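# Move flask from heating mantle into cork ring on desk

## Task

Lift the round-bottom flask out of the heating mantle and leave it standing upright inside a cork ring that rests on the desk; the cork rings start on the shelved bench by the window, so one has to end up on the desk. It fails if the flask ever touches the floor, if it drops more than a few centimetres or is knocked hard (the glass breaks), or if the robot tips over or ends leaning. At the end the gripper must have released the flask and the robot moved away, and everything must stay put without the robot holding it.

## Robot and tools

ROBOT. A wheeled base with a central column, a tilting head and two six-joint arms (left_ and right_), each ending in a two-finger gripper. Folded, it measures 0.73 m long, 0.62 m wide, 1.88 m tall, and its front sits 0.40 m ahead of the column. The base drives forward/back and turns in place; it cannot slide sideways. Cameras: cam_head_left, cam_head_right (head stereo), cam_left_wrist, cam_right_wrist, nav_camera (low, front, 0.22 m up). A calibration (K, distortion, T_world_to_cam in the base frame) is supplied; expect small errors, larger for wrist cameras on an extended arm.

FRAMES. Base frame: origin on the floor under the column, between the drive wheels; x forward, y left, z up. left_hand and right_hand are reported in it: the point where the fingers meet (tips are 8 mm further). The hand z axis runs along the fingers (quat_wxyz maps (0,0,1) onto it), y along the opening. Odometry frame = base frame at the scene start; base_odometry counts wheel turns only, so slip shows as travel. Heading runs -3.142 to 3.142, left positive.

execute_actions. Argument actions: a list holding zero or one action (empty just returns state and pictures). Argument cameras: list of camera names or "all"; omitted/null means all, [] means none. An action may contain:
- base: exactly one key. translate_m: relative drive in metres from the current spot, forward positive, -3 to 3. rotate_rad: relative turn in radians, counter-clockwise (left) positive, -3.2 to 3.2.
- joints: one flat dictionary for both arms and head, keyed by joint name, each value an absolute target. head_tilt_rad -0.61 to 1.308 (0 level, positive down). For each arm X: X_joint1_rad -2.879 to 2.879; X_joint2_rad 0 to 3.141; X_joint3_rad 0 to 3.019; X_joint4_rad -1.692 to 1.57; X_joint5_rad -1.57 to 1.57 (positive swings the hand to the robot's right); X_joint6_rad -2.094 to 2.094 (hand roll, positive clockwise viewed from behind); X_gripper_m 0 to 0.093, metres between fingertips. Done tolerances: head 0.03, joints 1-6: 0.045, 0.14, 0.09, 0.055, 0.03, 0.035, gripper 0.003.
- speeds: caps for this action only, translate_m 0.05-0.8 m/s, rotate_rad 0.1-1 rad/s (defaults are the maxima). Arms ignore it.
Motions in one action begin together. Unknown keys, out-of-range numbers, or a base move needing over 8.667 s at its speed cap cause refusal with no motion. Joints left out may still be chasing earlier targets. An action runs at most 15 s.

wait: seconds 0 to 10; nothing new is commanded, returns state and images. zoom_image: camera plus region [x0, y0, x1, y1] in pixels of that camera's latest full image (origin top-left, at most 504x504). finished_scene: scene = the current scene's integer; irreversible, reports success. A stop in one call cancels the later motion calls of the same reply.

ARM GEOMETRY. With joint1 at -1.57 (left) or 1.57 (right) and joints 5, 6 at 0, the arm lies in a forward-pointing vertical plane 0.23 m beside the column. Let a = j2 - 0.35, b = 1.05 + j2 - j3, c = b - j4 (c = 1.57 means fingers straight down). Hand point: forward 0.12 + 0.39 sin a + 0.38 cos b + 0.25 cos c, height 1.46 + 0.39 cos a - 0.38 sin b - 0.25 sin c. Example: j2, j3, j4 = 0.93, 0.78, 0.14 gives 0.60 m ahead, 1.21 m up. Reality usually sits up to ~5 cm lower and nearer the column (~12 cm with heavy or far loads); trust the reported hand position (1-3 cm error). Reach is about 1 m from the shoulder, lowest about 0.47 m up, never the floor. Joint1 positive moves a hand forward-down toward the robot's left.

LOADS AND GRIPPER. Fingers point down: 3.2 kg near 0.4 m ahead at 0.65-1.2 m height; 2 kg out to 0.6 m; 1 kg out to 0.8 m at 0.9-1.2 m; 0.3 kg out to 0.6 m up to 1.6 m. Loads under 0.2 kg tolerate fingers only 0.35 rad below horizontal. Grip by commanding an opening smaller than the object; off_target is then expected. A reported opening staying at least 0.002 m above target means something is held. Fingers are 7 cm long, outer span 1 cm wider than the opening at the tips and 5 cm at the base; the hand body is 10 x 7 cm, the wrist camera sticks out 11 cm on one side. Opening against walls can lift that object.

FRICTION. Changes under ~0.03 rad (0.08 for joints 2, 3) may not move anything despite done. For gentle contact step about 0.05 rad per call from the previous target. Raising a low hand may first pull it a few cm toward the column.

RESULT LINES. base_status/joint_status: done; off_target (resting away from target, may still push); contact_stop (base only, wheel stalled: back off 0.05 m before turning); time_out (holds where it stopped, arm joints may keep a nearby target); not_followed with 'joint command not followed' and a cause (safety check stopped the arm near itself, the other arm, body or an obstacle: reverse the joints that first triggered it by 0.05 rad or more, or move the other arm/drive away); limit_stop_at_motor_heat. on_its_own lists uncommanded behaviour; 'held at' is a target, not a position. turned_by_wheels vs turned_by_imu differing by over ~4% and 0.05 rad means slip or collision. base_tilt in degrees (forward/right positive); a forward drop of 0.5 or more while driving means leaning back: reverse 0.05 m. motor_effort covers left_wheel and right_wheel only (percent, peak in brackets, positive forward). wheel_motors_off = 1 during an overload cut. Joint torques and per-arm motor temperatures follow joint order.

AVOID. Flask touching the floor, drops or knocks. Pressing or colliding the two arms. Pushing the base against things for about 3 s (wheels cut out 2 s and the base goes limp). A table edge 0.30-1.20 m high can slide over the base and strike the column. Long hard arm pushes overheat motors (warning from 85 °C, arm drops at 100 °C); relieve by sending the reported joint positions back as targets, noting a loaded arm sinks slightly each time. Loose objects may occasionally be nudged by the scene.

Each tool is called after "Call:" as a command line: name --argument value for each argument, lists and objects as JSON in quotes; but a table of rows of numbers goes row by row, as --pt "numbers of a row", without its own name.

## Session

Call:
execute_actions --actions '[]'

Scene clock: 0.00 s.
Joint torques (N m, as the arm reports them, + toward a larger angle): no reading
Motor temperatures (°C, as the motors report them): left_arm=[24 23 22 25 24 24] | right_arm=[25 27 22 26 25 23]
base_odometry: x=+0.000 y=+0.000 heading=+0.000 (m, m, rad; odometry frame)
turned_by_wheels: +0.000 (rad since the last result)
turned_by_imu: +0.000 (rad since the last result)
base_tilt: forward=-0.1 right=-0.4 (deg)
base_status: not commanded
joint_positions: head_tilt_rad=+0.894 left_joint1_rad=-1.566 left_joint2_rad=+0.856 left_joint3_rad=+0.407 left_joint4_rad=-0.976 left_joint5_rad=+0.013 left_joint6_rad=-0.090 left_gripper_m=+0.095 right_joint1_rad=+1.579 right_joint2_rad=+0.912 right_joint3_rad=+0.389 right_joint4_rad=-0.938 right_joint5_rad=-0.043 right_joint6_rad=+0.044 right_gripper_m=+0.094
joint_status: not commanded
wheel_motors_off: 0
motor_effort: left_wheel=+1 right_wheel=+0 (%)
left_hand: x=+0.1473 y=+0.2233 z=+1.2588 quat_wxyz=(+0.435, +0.045, -0.899, -0.015) (m; base frame)
right_hand: x=+0.1324 y=-0.2165 z=+1.2538 quat_wxyz=(+0.452, -0.026, -0.891, -0.011) (m; base frame)
pictures: cam_head_left, cam_head_right, cam_left_wrist, cam_right_wrist, nav_camera
Images, in order (width x height): cam_head_left 672x504, cam_head_right 672x504, cam_left_wrist 672x504, cam_right_wrist 672x504, nav_camera 672x504.

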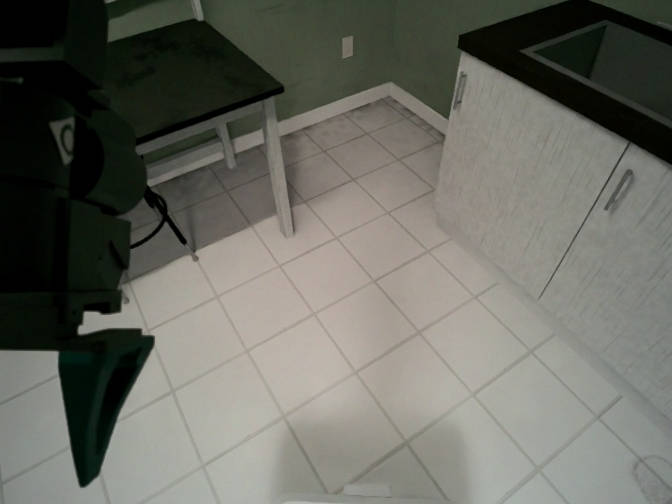

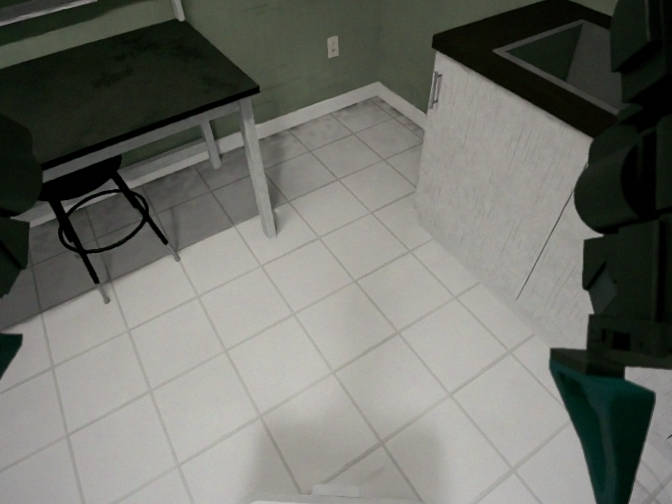

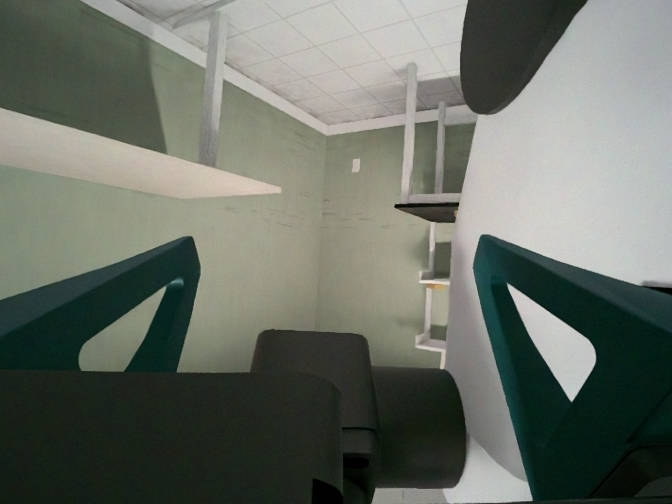

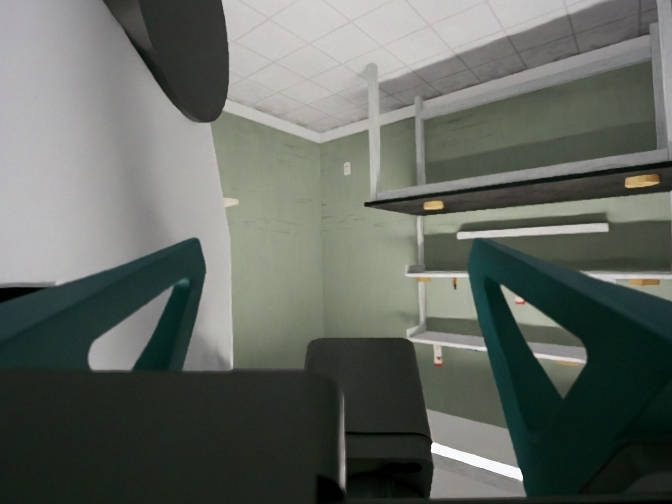

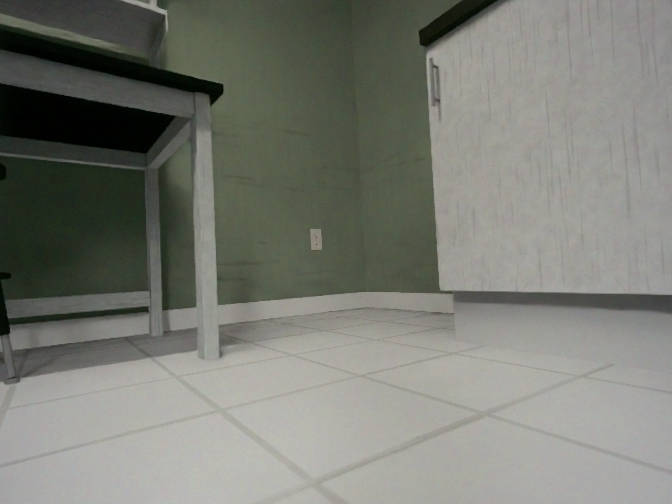

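Call:
execute_actions --actions '[{"base":{"rotate_rad":1.2},"joints":{"head_tilt_rad":0.4}}]' --cameras '["cam_head_left","cam_head_right"]'

Call:
execute_actions --actions '[{"base":{"rotate_rad":1.2}}]' --cameras '["cam_head_left","cam_head_right"]'

Call:
execute_actions --actions '[{"base":{"rotate_rad":1.3}}]' --cameras '["cam_head_left","cam_head_right"]'

Scene clock: 7.63 s.
Joint torques (N m, as the arm reports them, + toward a larger angle): left_arm=[-0.43 -8.35 -0.2  -1.13 -0.02 -0.01] | right_arm=[-0.94 -6.26 -0.91 -1.4   0.01 -0.04]
Motor temperatures (°C, as the motors report them): left_arm=[24 23 22 25 24 24] | right_arm=[25 27 22 26 25 23]
base_odometry: x=+0.000 y=+0.000 heading=+1.199 (m, m, rad; odometry frame)
turned_by_wheels: +1.199 (rad since the last result)
turned_by_imu: +1.181 (rad since the last result)
base_tilt: forward=-0.2 right=-0.4 (deg)
base_status: done
joint_positions: head_tilt_rad=+0.419 left_joint1_rad=-1.566 left_joint2_rad=+0.856 left_joint3_rad=+0.407 left_joint4_rad=-0.976 left_joint5_rad=+0.013 left_joint6_rad=-0.090 left_gripper_m=+0.095 right_joint1_rad=+1.579 right_joint2_rad=+0.912 right_joint3_rad=+0.389 right_joint4_rad=-0.938 right_joint5_rad=-0.043 right_joint6_rad=+0.044 right_gripper_m=+0.094
joint_status: all done
wheel_motors_off: 0
motor_effort: left_wheel=-1(43) right_wheel=+2(43) (%)
left_hand: x=+0.1473 y=+0.2233 z=+1.2588 quat_wxyz=(+0.435, +0.045, -0.899, -0.015) (m; base frame)
right_hand: x=+0.1324 y=-0.2165 z=+1.2538 quat_wxyz=(+0.452, -0.026, -0.891, -0.011) (m; base frame)
pictures: cam_head_left, cam_head_right
camera_calibration (this result's frames):
cam_head_left: T_world_to_cam=[[0.0595219, -0.998126, 0.0141743, 0.0044808], [-0.390503, -0.0363503, -0.919884, 1.4364], [0.918675, 0.0492181, -0.391935, 0.486577], [0, 0, 0, 1]] pos_world=[0.113646, 0.0327375, 1.51196]
cam_head_right: T_world_to_cam=[[0.0649808, -0.997856, -0.00786567, -0.0422794], [-0.408294, -0.0193943, -0.912645, 1.43073], [0.910535, 0.0625159, -0.408679, 0.517746], [0, 0, 0, 1]] pos_world=[0.115479, -0.0468082, 1.51701]
Images, in order (width x height): cam_head_left 672x504, cam_head_right 672x504.

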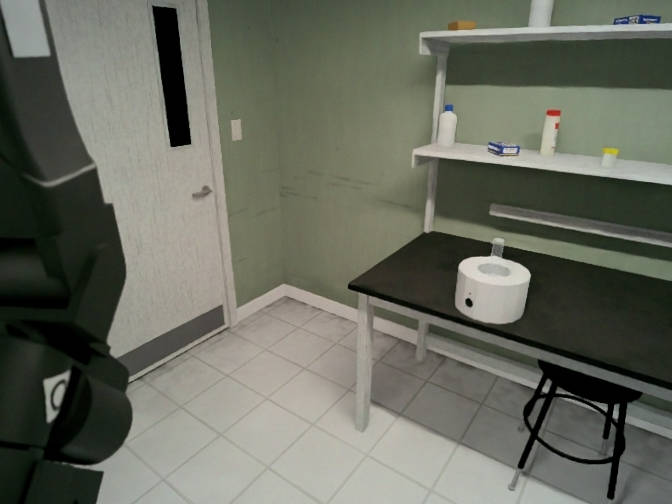

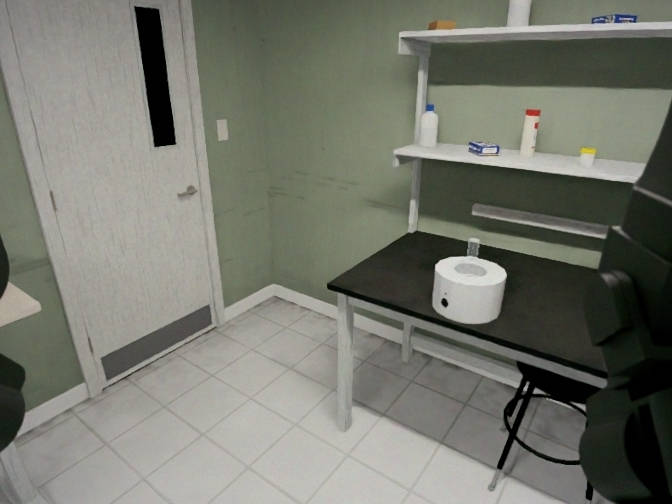

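Scene clock: 10.30 s.
Joint torques (N m, as the arm reports them, + toward a larger angle): left_arm=[-0.33 -7.85 -0.3  -0.97 -0.04 -0.04] | right_arm=[-0.83 -6.15 -0.95 -1.41  0.02 -0.04]
Motor temperatures (°C, as the motors report them): left_arm=[24 23 22 25 24 24] | right_arm=[25 27 22 26 25 23]
base_odometry: x=+0.000 y=+0.000 heading=+2.398 (m, m, rad; odometry frame)
turned_by_wheels: +1.199 (rad since the last result)
turned_by_imu: +1.186 (rad since the last result)
base_tilt: forward=-0.2 right=-0.4 (deg)
base_status: done
joint_positions: head_tilt_rad=+0.419 left_joint1_rad=-1.566 left_joint2_rad=+0.856 left_joint3_rad=+0.407 left_joint4_rad=-0.976 left_joint5_rad=+0.013 left_joint6_rad=-0.090 left_gripper_m=+0.095 right_joint1_rad=+1.579 right_joint2_rad=+0.912 right_joint3_rad=+0.389 right_joint4_rad=-0.938 right_joint5_rad=-0.043 right_joint6_rad=+0.044 right_gripper_m=+0.094
joint_status: not commanded
wheel_motors_off: 0
motor_effort: left_wheel=-3(31) right_wheel=+3(30) (%)
left_hand: x=+0.1473 y=+0.2233 z=+1.2588 quat_wxyz=(+0.435, +0.045, -0.899, -0.015) (m; base frame)
right_hand: x=+0.1324 y=-0.2165 z=+1.2538 quat_wxyz=(+0.452, -0.026, -0.891, -0.011) (m; base frame)
pictures: cam_head_left, cam_head_right
camera_calibration (this result's frames):
cam_head_left: T_world_to_cam=[[0.0595212, -0.998126, 0.0141771, 0.00447647], [-0.390459, -0.0363503, -0.919902, 1.43643], [0.918694, 0.0492181, -0.391891, 0.486508], [0, 0, 0, 1]] pos_world=[0.113647, 0.0327375, 1.51197]
cam_head_right: T_world_to_cam=[[0.0649812, -0.997856, -0.00786258, -0.0422842], [-0.40825, -0.0193943, -0.912664, 1.43076], [0.910554, 0.0625159, -0.408635, 0.517678], [0, 0, 0, 1]] pos_world=[0.11548, -0.0468082, 1.51701]
Images, in order (width x height): cam_head_left 672x504, cam_head_right 672x504.

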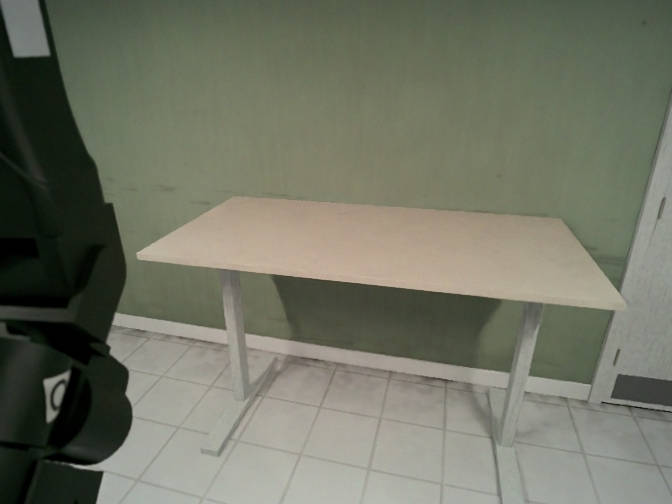

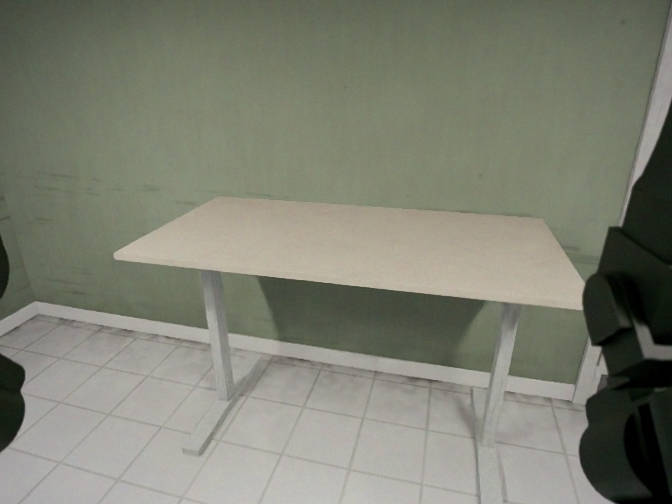

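Scene clock: 12.97 s.
Joint torques (N m, as the arm reports them, + toward a larger angle): left_arm=[-0.17 -7.61 -0.27 -1.02 -0.01 -0.03] | right_arm=[-0.91 -6.33 -0.94 -1.42  0.01 -0.03]
Motor temperatures (°C, as the motors report them): left_arm=[24 23 22 25 24 24] | right_arm=[25 27 22 26 25 23]
base_odometry: x=+0.000 y=+0.000 heading=-2.586 (m, m, rad; odometry frame)
turned_by_wheels: +1.299 (rad since the last result)
turned_by_imu: +1.285 (rad since the last result)
base_tilt: forward=-0.2 right=-0.4 (deg)
base_status: done
joint_positions: head_tilt_rad=+0.419 left_joint1_rad=-1.566 left_joint2_rad=+0.856 left_joint3_rad=+0.407 left_joint4_rad=-0.976 left_joint5_rad=+0.013 left_joint6_rad=-0.090 left_gripper_m=+0.095 right_joint1_rad=+1.579 right_joint2_rad=+0.912 right_joint3_rad=+0.389 right_joint4_rad=-0.938 right_joint5_rad=-0.043 right_joint6_rad=+0.044 right_gripper_m=+0.095
joint_status: not commanded
wheel_motors_off: 0
motor_effort: left_wheel=-2(31) right_wheel=+3(30) (%)
left_hand: x=+0.1473 y=+0.2233 z=+1.2588 quat_wxyz=(+0.435, +0.045, -0.899, -0.015) (m; base frame)
right_hand: x=+0.1324 y=-0.2165 z=+1.2538 quat_wxyz=(+0.452, -0.026, -0.891, -0.011) (m; base frame)
pictures: cam_head_left, cam_head_right
camera_calibration (this result's frames):
cam_head_left: T_world_to_cam=[[0.0595209, -0.998126, 0.0141787, 0.0044741], [-0.390435, -0.0363503, -0.919912, 1.43644], [0.918704, 0.0492181, -0.391867, 0.486471], [0, 0, 0, 1]] pos_world=[0.113648, 0.0327375, 1.51197]
cam_head_right: T_world_to_cam=[[0.0649814, -0.997856, -0.00786088, -0.0422868], [-0.408227, -0.0193943, -0.912675, 1.43077], [0.910565, 0.0625159, -0.408611, 0.517641], [0, 0, 0, 1]] pos_world=[0.115481, -0.0468082, 1.51701]
Images, in order (width x height): cam_head_left 672x504, cam_head_right 672x504.

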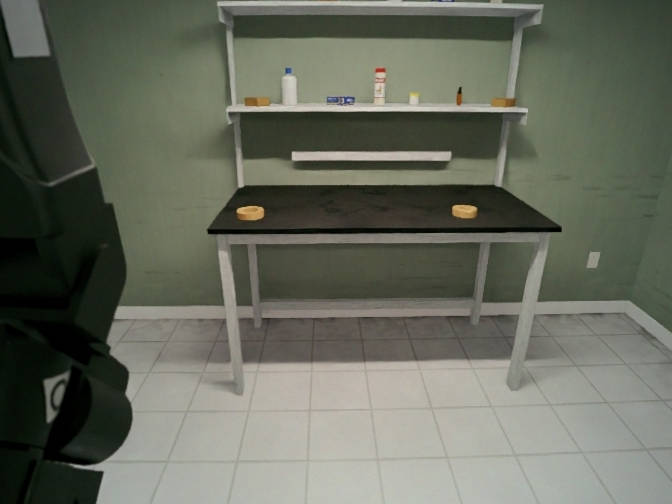

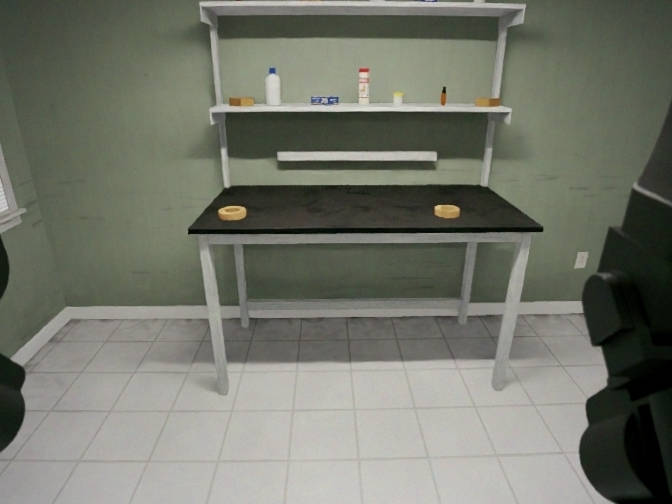

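Call:
execute_actions --actions '[{"base":{"rotate_rad":-0.09},"joints":{"head_tilt_rad":0.8,"right_joint2_rad":1.35,"right_joint3_rad":1.3,"right_joint4_rad":-0.47,"right_joint5_rad":0,"right_joint6_rad":0,"right_gripper_m":0.06}}]' --cameras '[]'

Call:
execute_actions --actions '[{"base":{"translate_m":1.3}}]' --cameras '["cam_head_left","cam_head_right","cam_right_wrist"]'

Scene clock: 20.90 s.
Joint torques (N m, as the arm reports them, + toward a larger angle): left_arm=[-0.35 -8.25 -0.33 -0.96 -0.03 -0.03] | right_arm=[ -0.98 -16.82   4.81   0.74   0.11  -0.11]
Motor temperatures (°C, as the motors report them): left_arm=[24 23 22 25 24 24] | right_arm=[25 27 22 26 25 23]
base_odometry: x=+0.000 y=+0.000 heading=-2.675 (m, m, rad; odometry frame)
turned_by_wheels: -0.089 (rad since the last result)
turned_by_imu: -0.090 (rad since the last result)
base_tilt: forward=-0.2 right=-0.4 (deg)
base_status: done
joint_positions: head_tilt_rad=+0.802 left_joint1_rad=-1.566 left_joint2_rad=+0.856 left_joint3_rad=+0.407 left_joint4_rad=-0.976 left_joint5_rad=+0.013 left_joint6_rad=-0.090 left_gripper_m=+0.095 right_joint1_rad=+1.579 right_joint2_rad=+1.355 right_joint3_rad=+1.289 right_joint4_rad=-0.473 right_joint5_rad=-0.002 right_joint6_rad=+0.006 right_gripper_m=+0.060
joint_status: all done
wheel_motors_off: 0
motor_effort: left_wheel=+8(24) right_wheel=-5(23) (%)
left_hand: x=+0.1473 y=+0.2233 z=+1.2588 quat_wxyz=(+0.435, +0.045, -0.899, -0.015) (m; base frame)
right_hand: x=+0.6144 y=-0.2203 z=+1.0729 quat_wxyz=(+0.008, -0.001, -1.000, -0.004) (m; base frame)
pictures: none
No camera images: the call's "cameras" was empty. Leave "cameras" out to get every camera's image.

Scene clock: 24.57 s.
Joint torques (N m, as the arm reports them, + toward a larger angle): left_arm=[-0.25 -8.05 -0.36 -0.94 -0.05 -0.01] | right_arm=[ -0.82 -16.9    4.84   0.77   0.1   -0.1 ]
Motor temperatures (°C, as the motors report them): left_arm=[24 23 22 25 24 24] | right_arm=[25 28 22 26 25 23]
base_odometry: x=-1.161 y=-0.586 heading=-2.673 (m, m, rad; odometry frame)
turned_by_wheels: +0.002 (rad since the last result)
turned_by_imu: +0.001 (rad since the last result)
base_tilt: forward=-0.2 right=-0.4 (deg)
base_status: done
joint_positions: head_tilt_rad=+0.803 left_joint1_rad=-1.566 left_joint2_rad=+0.856 left_joint3_rad=+0.407 left_joint4_rad=-0.976 left_joint5_rad=+0.013 left_joint6_rad=-0.090 left_gripper_m=+0.095 right_joint1_rad=+1.579 right_joint2_rad=+1.355 right_joint3_rad=+1.289 right_joint4_rad=-0.473 right_joint5_rad=-0.002 right_joint6_rad=+0.006 right_gripper_m=+0.060
joint_status: not commanded
wheel_motors_off: 0
motor_effort: left_wheel=+2(65) right_wheel=-1(47) (%)
left_hand: x=+0.1477 y=+0.2233 z=+1.2586 quat_wxyz=(+0.435, +0.045, -0.899, -0.015) (m; base frame)
right_hand: x=+0.6144 y=-0.2203 z=+1.0729 quat_wxyz=(+0.008, -0.001, -1.000, -0.004) (m; base frame)
pictures: cam_head_left, cam_head_right, cam_right_wrist
camera_calibration (this result's frames):
cam_head_left: T_world_to_cam=[[0.0604986, -0.998126, -0.00914831, 0.0403488], [-0.706583, -0.0363503, -0.706696, 1.12389], [0.705039, 0.0492181, -0.707458, 0.983164], [0, 0, 0, 1]] pos_world=[0.098514, 0.0327375, 1.49017]
cam_head_right: T_world_to_cam=[[0.0573062, -0.997856, -0.0316287, -0.0053006], [-0.720368, -0.0193943, -0.693321, 1.10857], [0.691221, 0.0625159, -0.719935, 1.00805], [0, 0, 0, 1]] pos_world=[0.102102, -0.0468082, 1.49416]
cam_right_wrist: T_world_to_cam=[[-0.000909476, -0.999958, 0.00907139, -0.230183], [-0.804735, 0.00611694, 0.593603, -0.129553], [-0.593634, -0.00676019, -0.804707, 1.35057], [0, 0, 0, 1]] pos_world=[0.697278, -0.22025, 1.1658]
Images, in order (width x height): cam_head_left 672x504, cam_head_right 672x504, cam_right_wrist 672x504.

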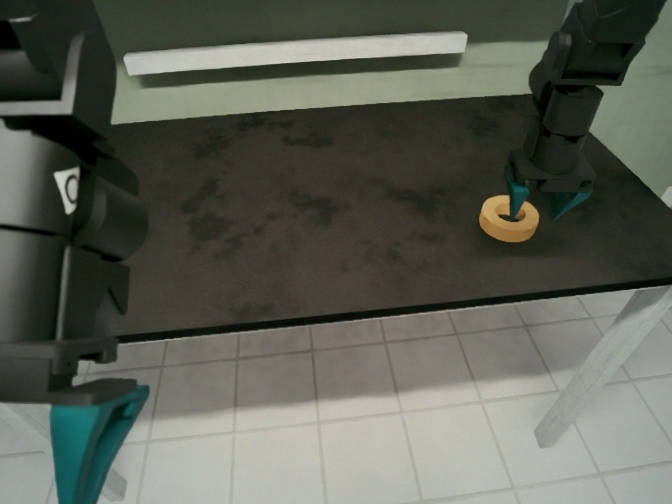

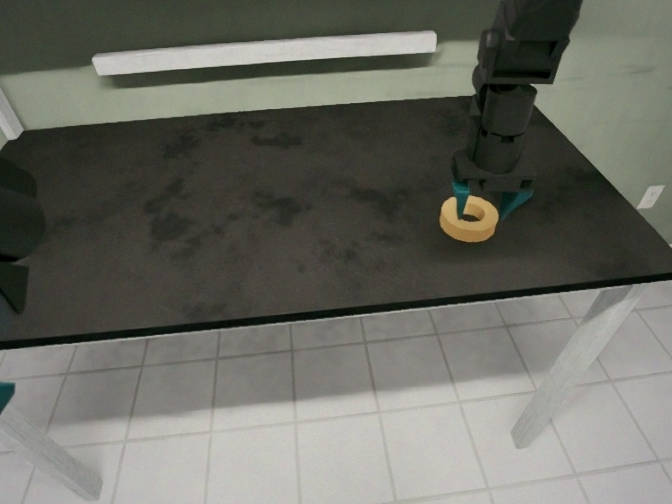

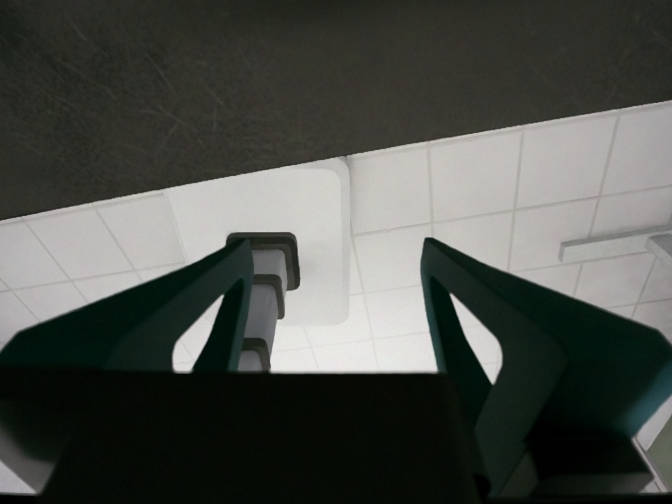

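Call:
execute_actions --actions '[{"base":{"translate_m":0.17},"joints":{"right_joint2_rad":1.56,"right_joint3_rad":1.39,"right_joint4_rad":-0.35}}]' --cameras '["cam_head_left","cam_head_right","cam_right_wrist"]'

Scene clock: 33.57 s.
Joint torques (N m, as the arm reports them, + toward a larger angle): left_arm=[-0.21 -8.45 -0.4  -1.01 -0.02 -0.03] | right_arm=[ -1.03 -17.49   3.59   0.76   0.11  -0.1 ]
Motor temperatures (°C, as the motors report them): left_arm=[24 23 22 25 24 24] | right_arm=[25 29 23 26 25 23]
base_odometry: x=-1.312 y=-0.662 heading=-2.672 (m, m, rad; odometry frame)
turned_by_wheels: +0.002 (rad since the last result)
turned_by_imu: +0.000 (rad since the last result)
base_tilt: forward=-0.1 right=-0.4 (deg)
base_status: done
joint_positions: head_tilt_rad=+0.803 left_joint1_rad=-1.566 left_joint2_rad=+0.856 left_joint3_rad=+0.408 left_joint4_rad=-0.976 left_joint5_rad=+0.013 left_joint6_rad=-0.090 left_gripper_m=+0.095 right_joint1_rad=+1.579 right_joint2_rad=+1.568 right_joint3_rad=+1.386 right_joint4_rad=-0.352 right_joint5_rad=-0.002 right_joint6_rad=+0.006 right_gripper_m=+0.060
joint_status: all done
wheel_motors_off: 0
motor_effort: left_wheel=+1(43) right_wheel=-1(43) (%)
left_hand: x=+0.1481 y=+0.2233 z=+1.2585 quat_wxyz=(+0.435, +0.045, -0.899, -0.015) (m; base frame)
right_hand: x=+0.6107 y=-0.2197 z=+0.9819 quat_wxyz=(+0.005, -0.001, -1.000, -0.004) (m; base frame)
pictures: cam_head_left, cam_head_right, cam_right_wrist
camera_calibration (this result's frames):
cam_head_left: T_world_to_cam=[[0.0604971, -0.998126, -0.00915768, 0.0403633], [-0.706692, -0.0363503, -0.706586, 1.12373], [0.70493, 0.0492181, -0.707567, 0.983338], [0, 0, 0, 1]] pos_world=[0.0985063, 0.0327375, 1.49016]
cam_head_right: T_world_to_cam=[[0.0573013, -0.997856, -0.0316376, -0.0052867], [-0.720475, -0.0193943, -0.693209, 1.10841], [0.691109, 0.0625159, -0.720042, 1.00822], [0, 0, 0, 1]] pos_world=[0.102095, -0.0468082, 1.49415]
cam_right_wrist: T_world_to_cam=[[-0.000982557, -0.999959, 0.00904881, -0.228681], [-0.807443, 0.00613162, 0.589913, -0.0732685], [-0.589944, -0.00672678, -0.807416, 1.27558], [0, 0, 0, 1]] pos_world=[0.693134, -0.219641, 1.07521]
Images, in order (width x height): cam_head_left 672x504, cam_head_right 672x504, cam_right_wrist 672x504.

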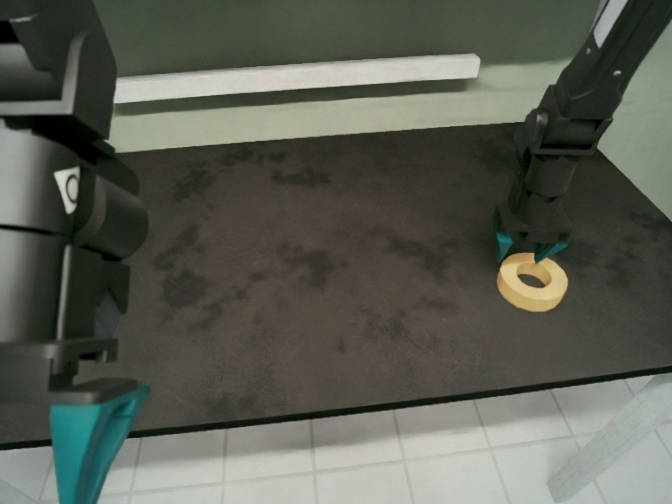

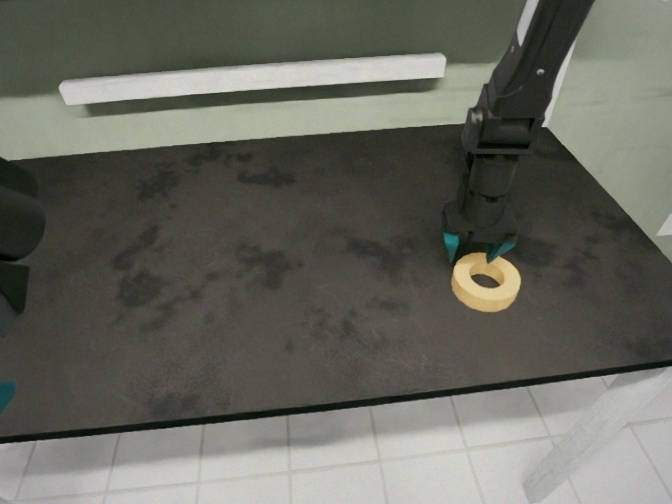

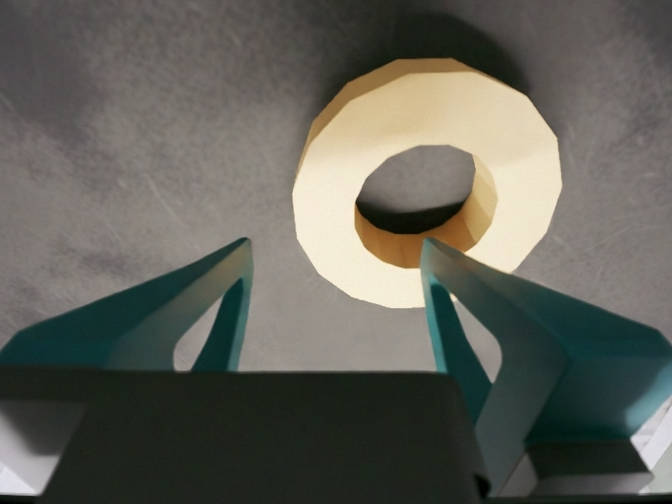

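Call:
execute_actions --actions '[{"joints":{"right_joint2_rad":1.70,"right_joint3_rad":1.515,"right_joint4_rad":-0.335}}]' --cameras '["cam_head_right","cam_right_wrist"]'

Call:
execute_actions --actions '[{"joints":{"right_gripper_m":0.0}}]' --cameras '["cam_head_right","cam_right_wrist"]'

Scene clock: 40.40 s.
Joint torques (N m, as the arm reports them, + toward a larger angle): left_arm=[-0.1  -8.21 -0.35 -0.99 -0.05 -0.02] | right_arm=[ -0.99 -15.5    4.     0.95   0.02  -0.06]
Motor temperatures (°C, as the motors report them): left_arm=[24 23 22 25 24 24] | right_arm=[25 29 23 26 25 23]
base_odometry: x=-1.312 y=-0.662 heading=-2.672 (m, m, rad; odometry frame)
turned_by_wheels: +0.000 (rad since the last result)
turned_by_imu: -0.001 (rad since the last result)
base_tilt: forward=-0.1 right=-0.4 (deg)
base_status: not commanded
joint_positions: head_tilt_rad=+0.803 left_joint1_rad=-1.566 left_joint2_rad=+0.856 left_joint3_rad=+0.408 left_joint4_rad=-0.976 left_joint5_rad=+0.013 left_joint6_rad=-0.090 left_gripper_m=+0.095 right_joint1_rad=+1.579 right_joint2_rad=+1.669 right_joint3_rad=+1.508 right_joint4_rad=-0.339 right_joint5_rad=+0.000 right_joint6_rad=+0.003 right_gripper_m=+0.060
joint_status: all done
wheel_motors_off: 0
motor_effort: left_wheel=+2(3) right_wheel=-2(2) (%)
left_hand: x=+0.1481 y=+0.2233 z=+1.2585 quat_wxyz=(+0.435, +0.045, -0.899, -0.015) (m; base frame)
right_hand: x=+0.6384 y=-0.2198 z=+0.9479 quat_wxyz=(-0.012, +0.000, -1.000, -0.003) (m; base frame)
pictures: cam_head_right, cam_right_wrist
camera_calibration (this result's frames):
cam_head_right: T_world_to_cam=[[0.0573013, -0.997856, -0.0316376, -0.00528669], [-0.720475, -0.0193943, -0.693209, 1.10841], [0.691109, 0.0625159, -0.720042, 1.00822], [0, 0, 0, 1]] pos_world=[0.102095, -0.0468082, 1.49415]
cam_right_wrist: T_world_to_cam=[[0.00108026, -0.999936, 0.0112194, -0.231764], [-0.827461, 0.00540616, 0.561497, 0.00867097], [-0.561522, -0.00989022, -0.827403, 1.26458], [0, 0, 0, 1]] pos_world=[0.717517, -0.219289, 1.04405]
Images, in order (width x height): cam_head_right 672x504, cam_right_wrist 672x504.

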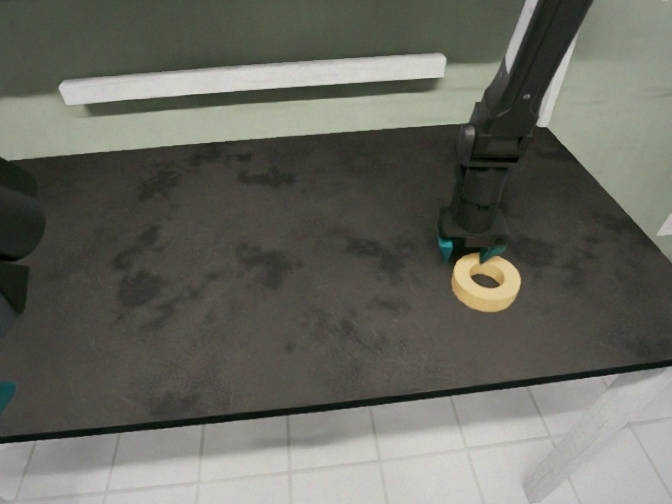

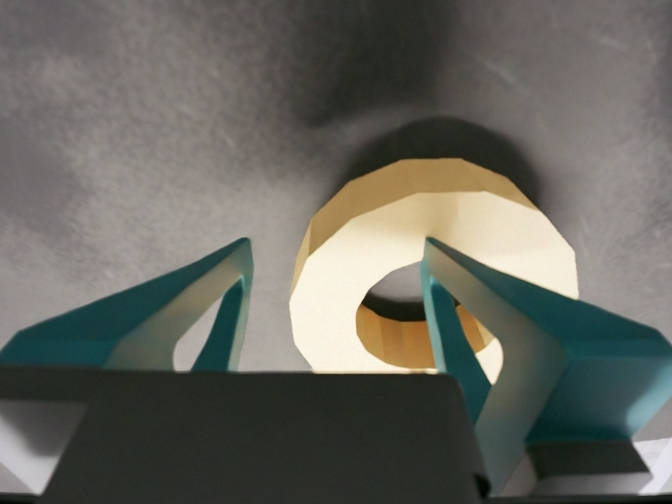

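Scene clock: 41.03 s.
Joint torques (N m, as the arm reports them, + toward a larger angle): left_arm=[-0.11 -8.3  -0.46 -0.96 -0.05 -0.01] | right_arm=[ -0.63 -15.32   4.     0.91  -0.02  -0.07]
Motor temperatures (°C, as the motors report them): left_arm=[24 23 22 25 24 24] | right_arm=[25 29 23 26 25 23]
base_odometry: x=-1.312 y=-0.662 heading=-2.672 (m, m, rad; odometry frame)
turned_by_wheels: +0.000 (rad since the last result)
turned_by_imu: +0.000 (rad since the last result)
base_tilt: forward=-0.2 right=-0.4 (deg)
base_status: not commanded
joint_positions: head_tilt_rad=+0.803 left_joint1_rad=-1.566 left_joint2_rad=+0.856 left_joint3_rad=+0.408 left_joint4_rad=-0.976 left_joint5_rad=+0.013 left_joint6_rad=-0.090 left_gripper_m=+0.095 right_joint1_rad=+1.573 right_joint2_rad=+1.667 right_joint3_rad=+1.508 right_joint4_rad=-0.339 right_joint5_rad=+0.001 right_joint6_rad=+0.003 right_gripper_m=+0.001
joint_status: all done
wheel_motors_off: 0
motor_effort: left_wheel=+1(3) right_wheel=-2(2) (%)
left_hand: x=+0.1481 y=+0.2233 z=+1.2585 quat_wxyz=(+0.435, +0.045, -0.899, -0.015) (m; base frame)
right_hand: x=+0.6392 y=-0.2243 z=+0.9487 quat_wxyz=(-0.013, -0.001, -1.000, +0.000) (m; base frame)
pictures: cam_head_right, cam_right_wrist
camera_calibration (this result's frames):
cam_head_right: T_world_to_cam=[[0.0573013, -0.997856, -0.0316376, -0.00528669], [-0.720475, -0.0193943, -0.693209, 1.10841], [0.691109, 0.0625159, -0.720042, 1.00822], [0, 0, 0, 1]] pos_world=[0.102095, -0.0468082, 1.49415]
cam_right_wrist: T_world_to_cam=[[-0.0020284, -0.999842, 0.0176442, -0.240449], [-0.828292, 0.0115658, 0.560177, 0.0120785], [-0.560293, -0.0134783, -0.828185, 1.26477], [0, 0, 0, 1]] pos_world=[0.718157, -0.223503, 1.04494]
Images, in order (width x height): cam_head_right 672x504, cam_right_wrist 672x504.

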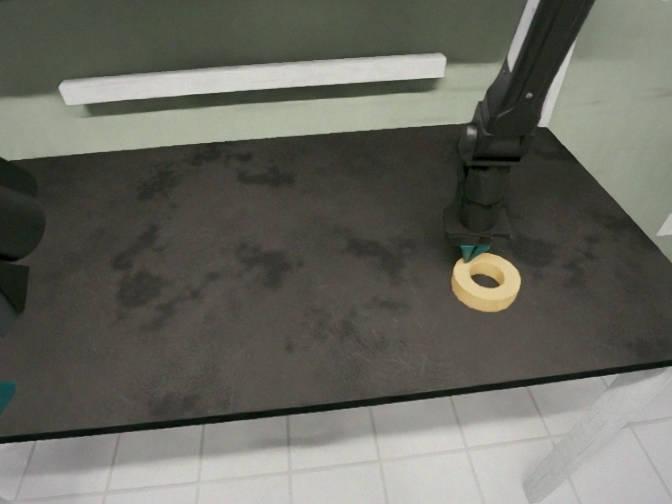

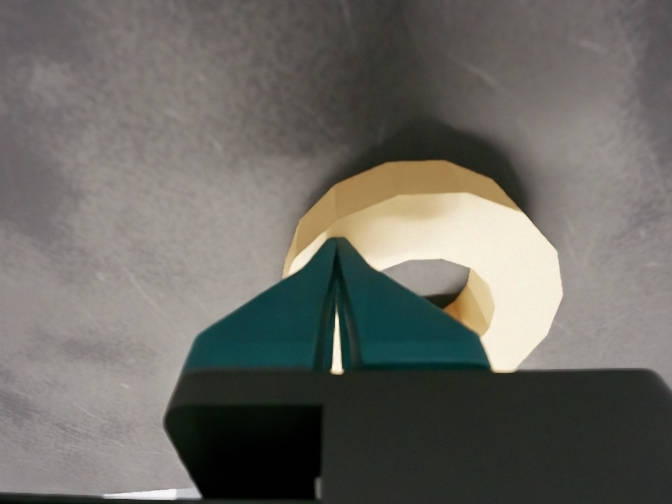

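Call:
execute_actions --actions '[{"joints":{"right_joint2_rad":1.58,"right_joint1_rad":1.58,"right_gripper_m":0.06}}]' --cameras '[]'

Call:
execute_actions --actions '[{"base":{"translate_m":-0.028}}]' --cameras '[]'

Call:
execute_actions --actions '[{"joints":{"right_joint2_rad":1.705}}]' --cameras '["cam_head_right","cam_right_wrist"]'

Call:
execute_actions --actions '[{"joints":{"right_gripper_m":0.0}}]' --cameras '["cam_right_wrist"]'

Scene clock: 47.60 s.
Joint torques (N m, as the arm reports them, + toward a larger angle): left_arm=[-0.01 -7.93 -0.38 -1.07 -0.03 -0.01] | right_arm=[ -0.3  -18.87   4.66   1.04  -0.04  -0.07]
Motor temperatures (°C, as the motors report them): left_arm=[24 23 22 25 24 24] | right_arm=[25 29 23 26 25 23]
base_odometry: x=-1.312 y=-0.662 heading=-2.672 (m, m, rad; odometry frame)
turned_by_wheels: +0.000 (rad since the last result)
turned_by_imu: -0.001 (rad since the last result)
base_tilt: forward=-0.2 right=-0.4 (deg)
base_status: not commanded
joint_positions: head_tilt_rad=+0.803 left_joint1_rad=-1.566 left_joint2_rad=+0.856 left_joint3_rad=+0.408 left_joint4_rad=-0.976 left_joint5_rad=+0.013 left_joint6_rad=-0.090 left_gripper_m=+0.095 right_joint1_rad=+1.573 right_joint2_rad=+1.593 right_joint3_rad=+1.508 right_joint4_rad=-0.339 right_joint5_rad=+0.001 right_joint6_rad=+0.003 right_gripper_m=+0.060
joint_status: all done
wheel_motors_off: 0
motor_effort: left_wheel=+2(4) right_wheel=-2(2) (%)
left_hand: x=+0.1481 y=+0.2233 z=+1.2585 quat_wxyz=(+0.435, +0.045, -0.899, -0.015) (m; base frame)
right_hand: x=+0.6753 y=-0.2244 z=+0.9882 quat_wxyz=(-0.050, -0.001, -0.999, +0.000) (m; base frame)
pictures: none
No camera images: the call's "cameras" was empty. Leave "cameras" out to get every camera's image.

Scene clock: 48.90 s.
Joint torques (N m, as the arm reports them, + toward a larger angle): left_arm=[ 0.05 -8.22 -0.19 -1.12 -0.04 -0.02] | right_arm=[ -0.59 -19.11   4.7    1.04  -0.03  -0.07]
Motor temperatures (°C, as the motors report them): left_arm=[24 23 22 25 24 24] | right_arm=[25 29 23 26 25 23]
base_odometry: x=-1.287 y=-0.650 heading=-2.672 (m, m, rad; odometry frame)
turned_by_wheels: +0.000 (rad since the last result)
turned_by_imu: -0.001 (rad since the last result)
base_tilt: forward=-0.1 right=-0.3 (deg)
base_status: done
joint_positions: head_tilt_rad=+0.803 left_joint1_rad=-1.566 left_joint2_rad=+0.856 left_joint3_rad=+0.406 left_joint4_rad=-0.976 left_joint5_rad=+0.013 left_joint6_rad=-0.090 left_gripper_m=+0.095 right_joint1_rad=+1.573 right_joint2_rad=+1.593 right_joint3_rad=+1.508 right_joint4_rad=-0.339 right_joint5_rad=+0.001 right_joint6_rad=+0.003 right_gripper_m=+0.060
joint_status: not commanded
wheel_motors_off: 0
motor_effort: left_wheel=-2(33) right_wheel=+0(36) (%)
left_hand: x=+0.1467 y=+0.2233 z=+1.2589 quat_wxyz=(+0.436, +0.045, -0.899, -0.015) (m; base frame)
right_hand: x=+0.6753 y=-0.2244 z=+0.9882 quat_wxyz=(-0.050, -0.001, -0.999, +0.000) (m; base frame)
pictures: none
No camera images: the call's "cameras" was empty. Leave "cameras" out to get every camera's image.

Scene clock: 50.13 s.
Joint torques (N m, as the arm reports them, + toward a larger angle): left_arm=[-0.37 -8.42 -0.18 -1.   -0.01 -0.01] | right_arm=[ -0.61 -17.29   3.64   0.78  -0.03  -0.07]
Motor temperatures (°C, as the motors report them): left_arm=[24 23 22 25 24 24] | right_arm=[25 30 23 26 25 23]
base_odometry: x=-1.287 y=-0.650 heading=-2.672 (m, m, rad; odometry frame)
turned_by_wheels: +0.000 (rad since the last result)
turned_by_imu: +0.000 (rad since the last result)
base_tilt: forward=-0.1 right=-0.4 (deg)
base_status: not commanded
joint_positions: head_tilt_rad=+0.803 left_joint1_rad=-1.566 left_joint2_rad=+0.856 left_joint3_rad=+0.406 left_joint4_rad=-0.976 left_joint5_rad=+0.013 left_joint6_rad=-0.090 left_gripper_m=+0.095 right_joint1_rad=+1.573 right_joint2_rad=+1.702 right_joint3_rad=+1.508 right_joint4_rad=-0.339 right_joint5_rad=+0.001 right_joint6_rad=+0.003 right_gripper_m=+0.060
joint_status: all done
wheel_motors_off: 0
motor_effort: left_wheel=+1(0) right_wheel=+0(0) (%)
left_hand: x=+0.1467 y=+0.2233 z=+1.2589 quat_wxyz=(+0.436, +0.045, -0.899, -0.015) (m; base frame)
right_hand: x=+0.6209 y=-0.2243 z=+0.9308 quat_wxyz=(+0.005, -0.001, -1.000, +0.000) (m; base frame)
pictures: cam_head_right, cam_right_wrist
camera_calibration (this result's frames):
cam_head_right: T_world_to_cam=[[0.05729, -0.997856, -0.031658, -0.00525471], [-0.720722, -0.0193943, -0.692953, 1.10802], [0.690853, 0.0625159, -0.720288, 1.00861], [0, 0, 0, 1]] pos_world=[0.102079, -0.0468082, 1.49413]
cam_right_wrist: T_world_to_cam=[[-0.00134327, -0.999842, 0.0177372, -0.240669], [-0.807902, 0.0115379, 0.589203, -0.0327277], [-0.589315, -0.0135385, -0.80779, 1.23865], [0, 0, 0, 1]] pos_world=[0.703192, -0.223484, 1.02412]
Images, in order (width x height): cam_head_right 672x504, cam_right_wrist 672x504.

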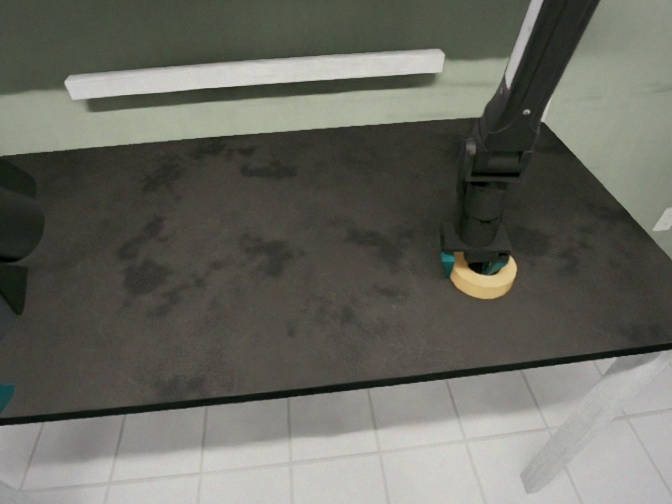

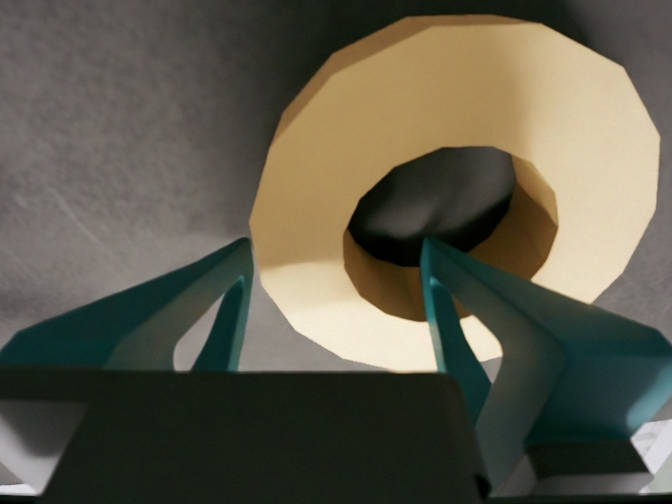

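Scene clock: 50.77 s.
Joint torques (N m, as the arm reports them, + toward a larger angle): left_arm=[-0.32 -8.55 -0.24 -1.05 -0.03 -0.01] | right_arm=[ -0.61 -17.25   3.65   0.8    0.03  -0.07]
Motor temperatures (°C, as the motors report them): left_arm=[24 23 22 25 24 24] | right_arm=[25 30 23 26 25 23]
base_odometry: x=-1.287 y=-0.650 heading=-2.672 (m, m, rad; odometry frame)
turned_by_wheels: +0.000 (rad since the last result)
turned_by_imu: +0.000 (rad since the last result)
base_tilt: forward=-0.2 right=-0.4 (deg)
base_status: not commanded
joint_positions: head_tilt_rad=+0.803 left_joint1_rad=-1.566 left_joint2_rad=+0.856 left_joint3_rad=+0.406 left_joint4_rad=-0.976 left_joint5_rad=+0.013 left_joint6_rad=-0.090 left_gripper_m=+0.095 right_joint1_rad=+1.573 right_joint2_rad=+1.702 right_joint3_rad=+1.508 right_joint4_rad=-0.339 right_joint5_rad=+0.000 right_joint6_rad=+0.003 right_gripper_m=+0.023
joint_status: right_gripper_m off_target (ended at +0.023, target +0.000)
wheel_motors_off: 0
motor_effort: left_wheel=-2(2) right_wheel=+0(0) (%)
left_hand: x=+0.1467 y=+0.2233 z=+1.2589 quat_wxyz=(+0.436, +0.045, -0.899, -0.015) (m; base frame)
right_hand: x=+0.6209 y=-0.2241 z=+0.9308 quat_wxyz=(+0.005, -0.001, -1.000, -0.001) (m; base frame)
pictures: cam_right_wrist
camera_calibration (this result's frames):
cam_right_wrist: T_world_to_cam=[[-0.00173576, -0.999861, 0.0165967, -0.239171], [-0.807897, 0.0111829, 0.589217, -0.0328261], [-0.589321, -0.0123857, -0.807804, 1.23893], [0, 0, 0, 1]] pos_world=[0.703192, -0.223426, 1.02412]
Images, in order (width x height): cam_right_wrist 672x504.

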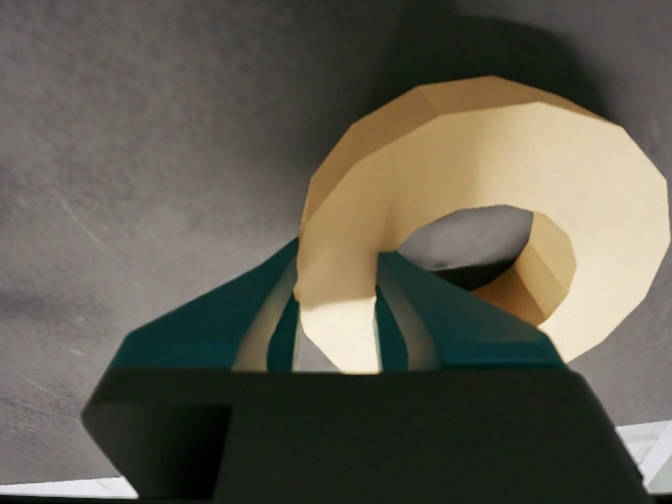

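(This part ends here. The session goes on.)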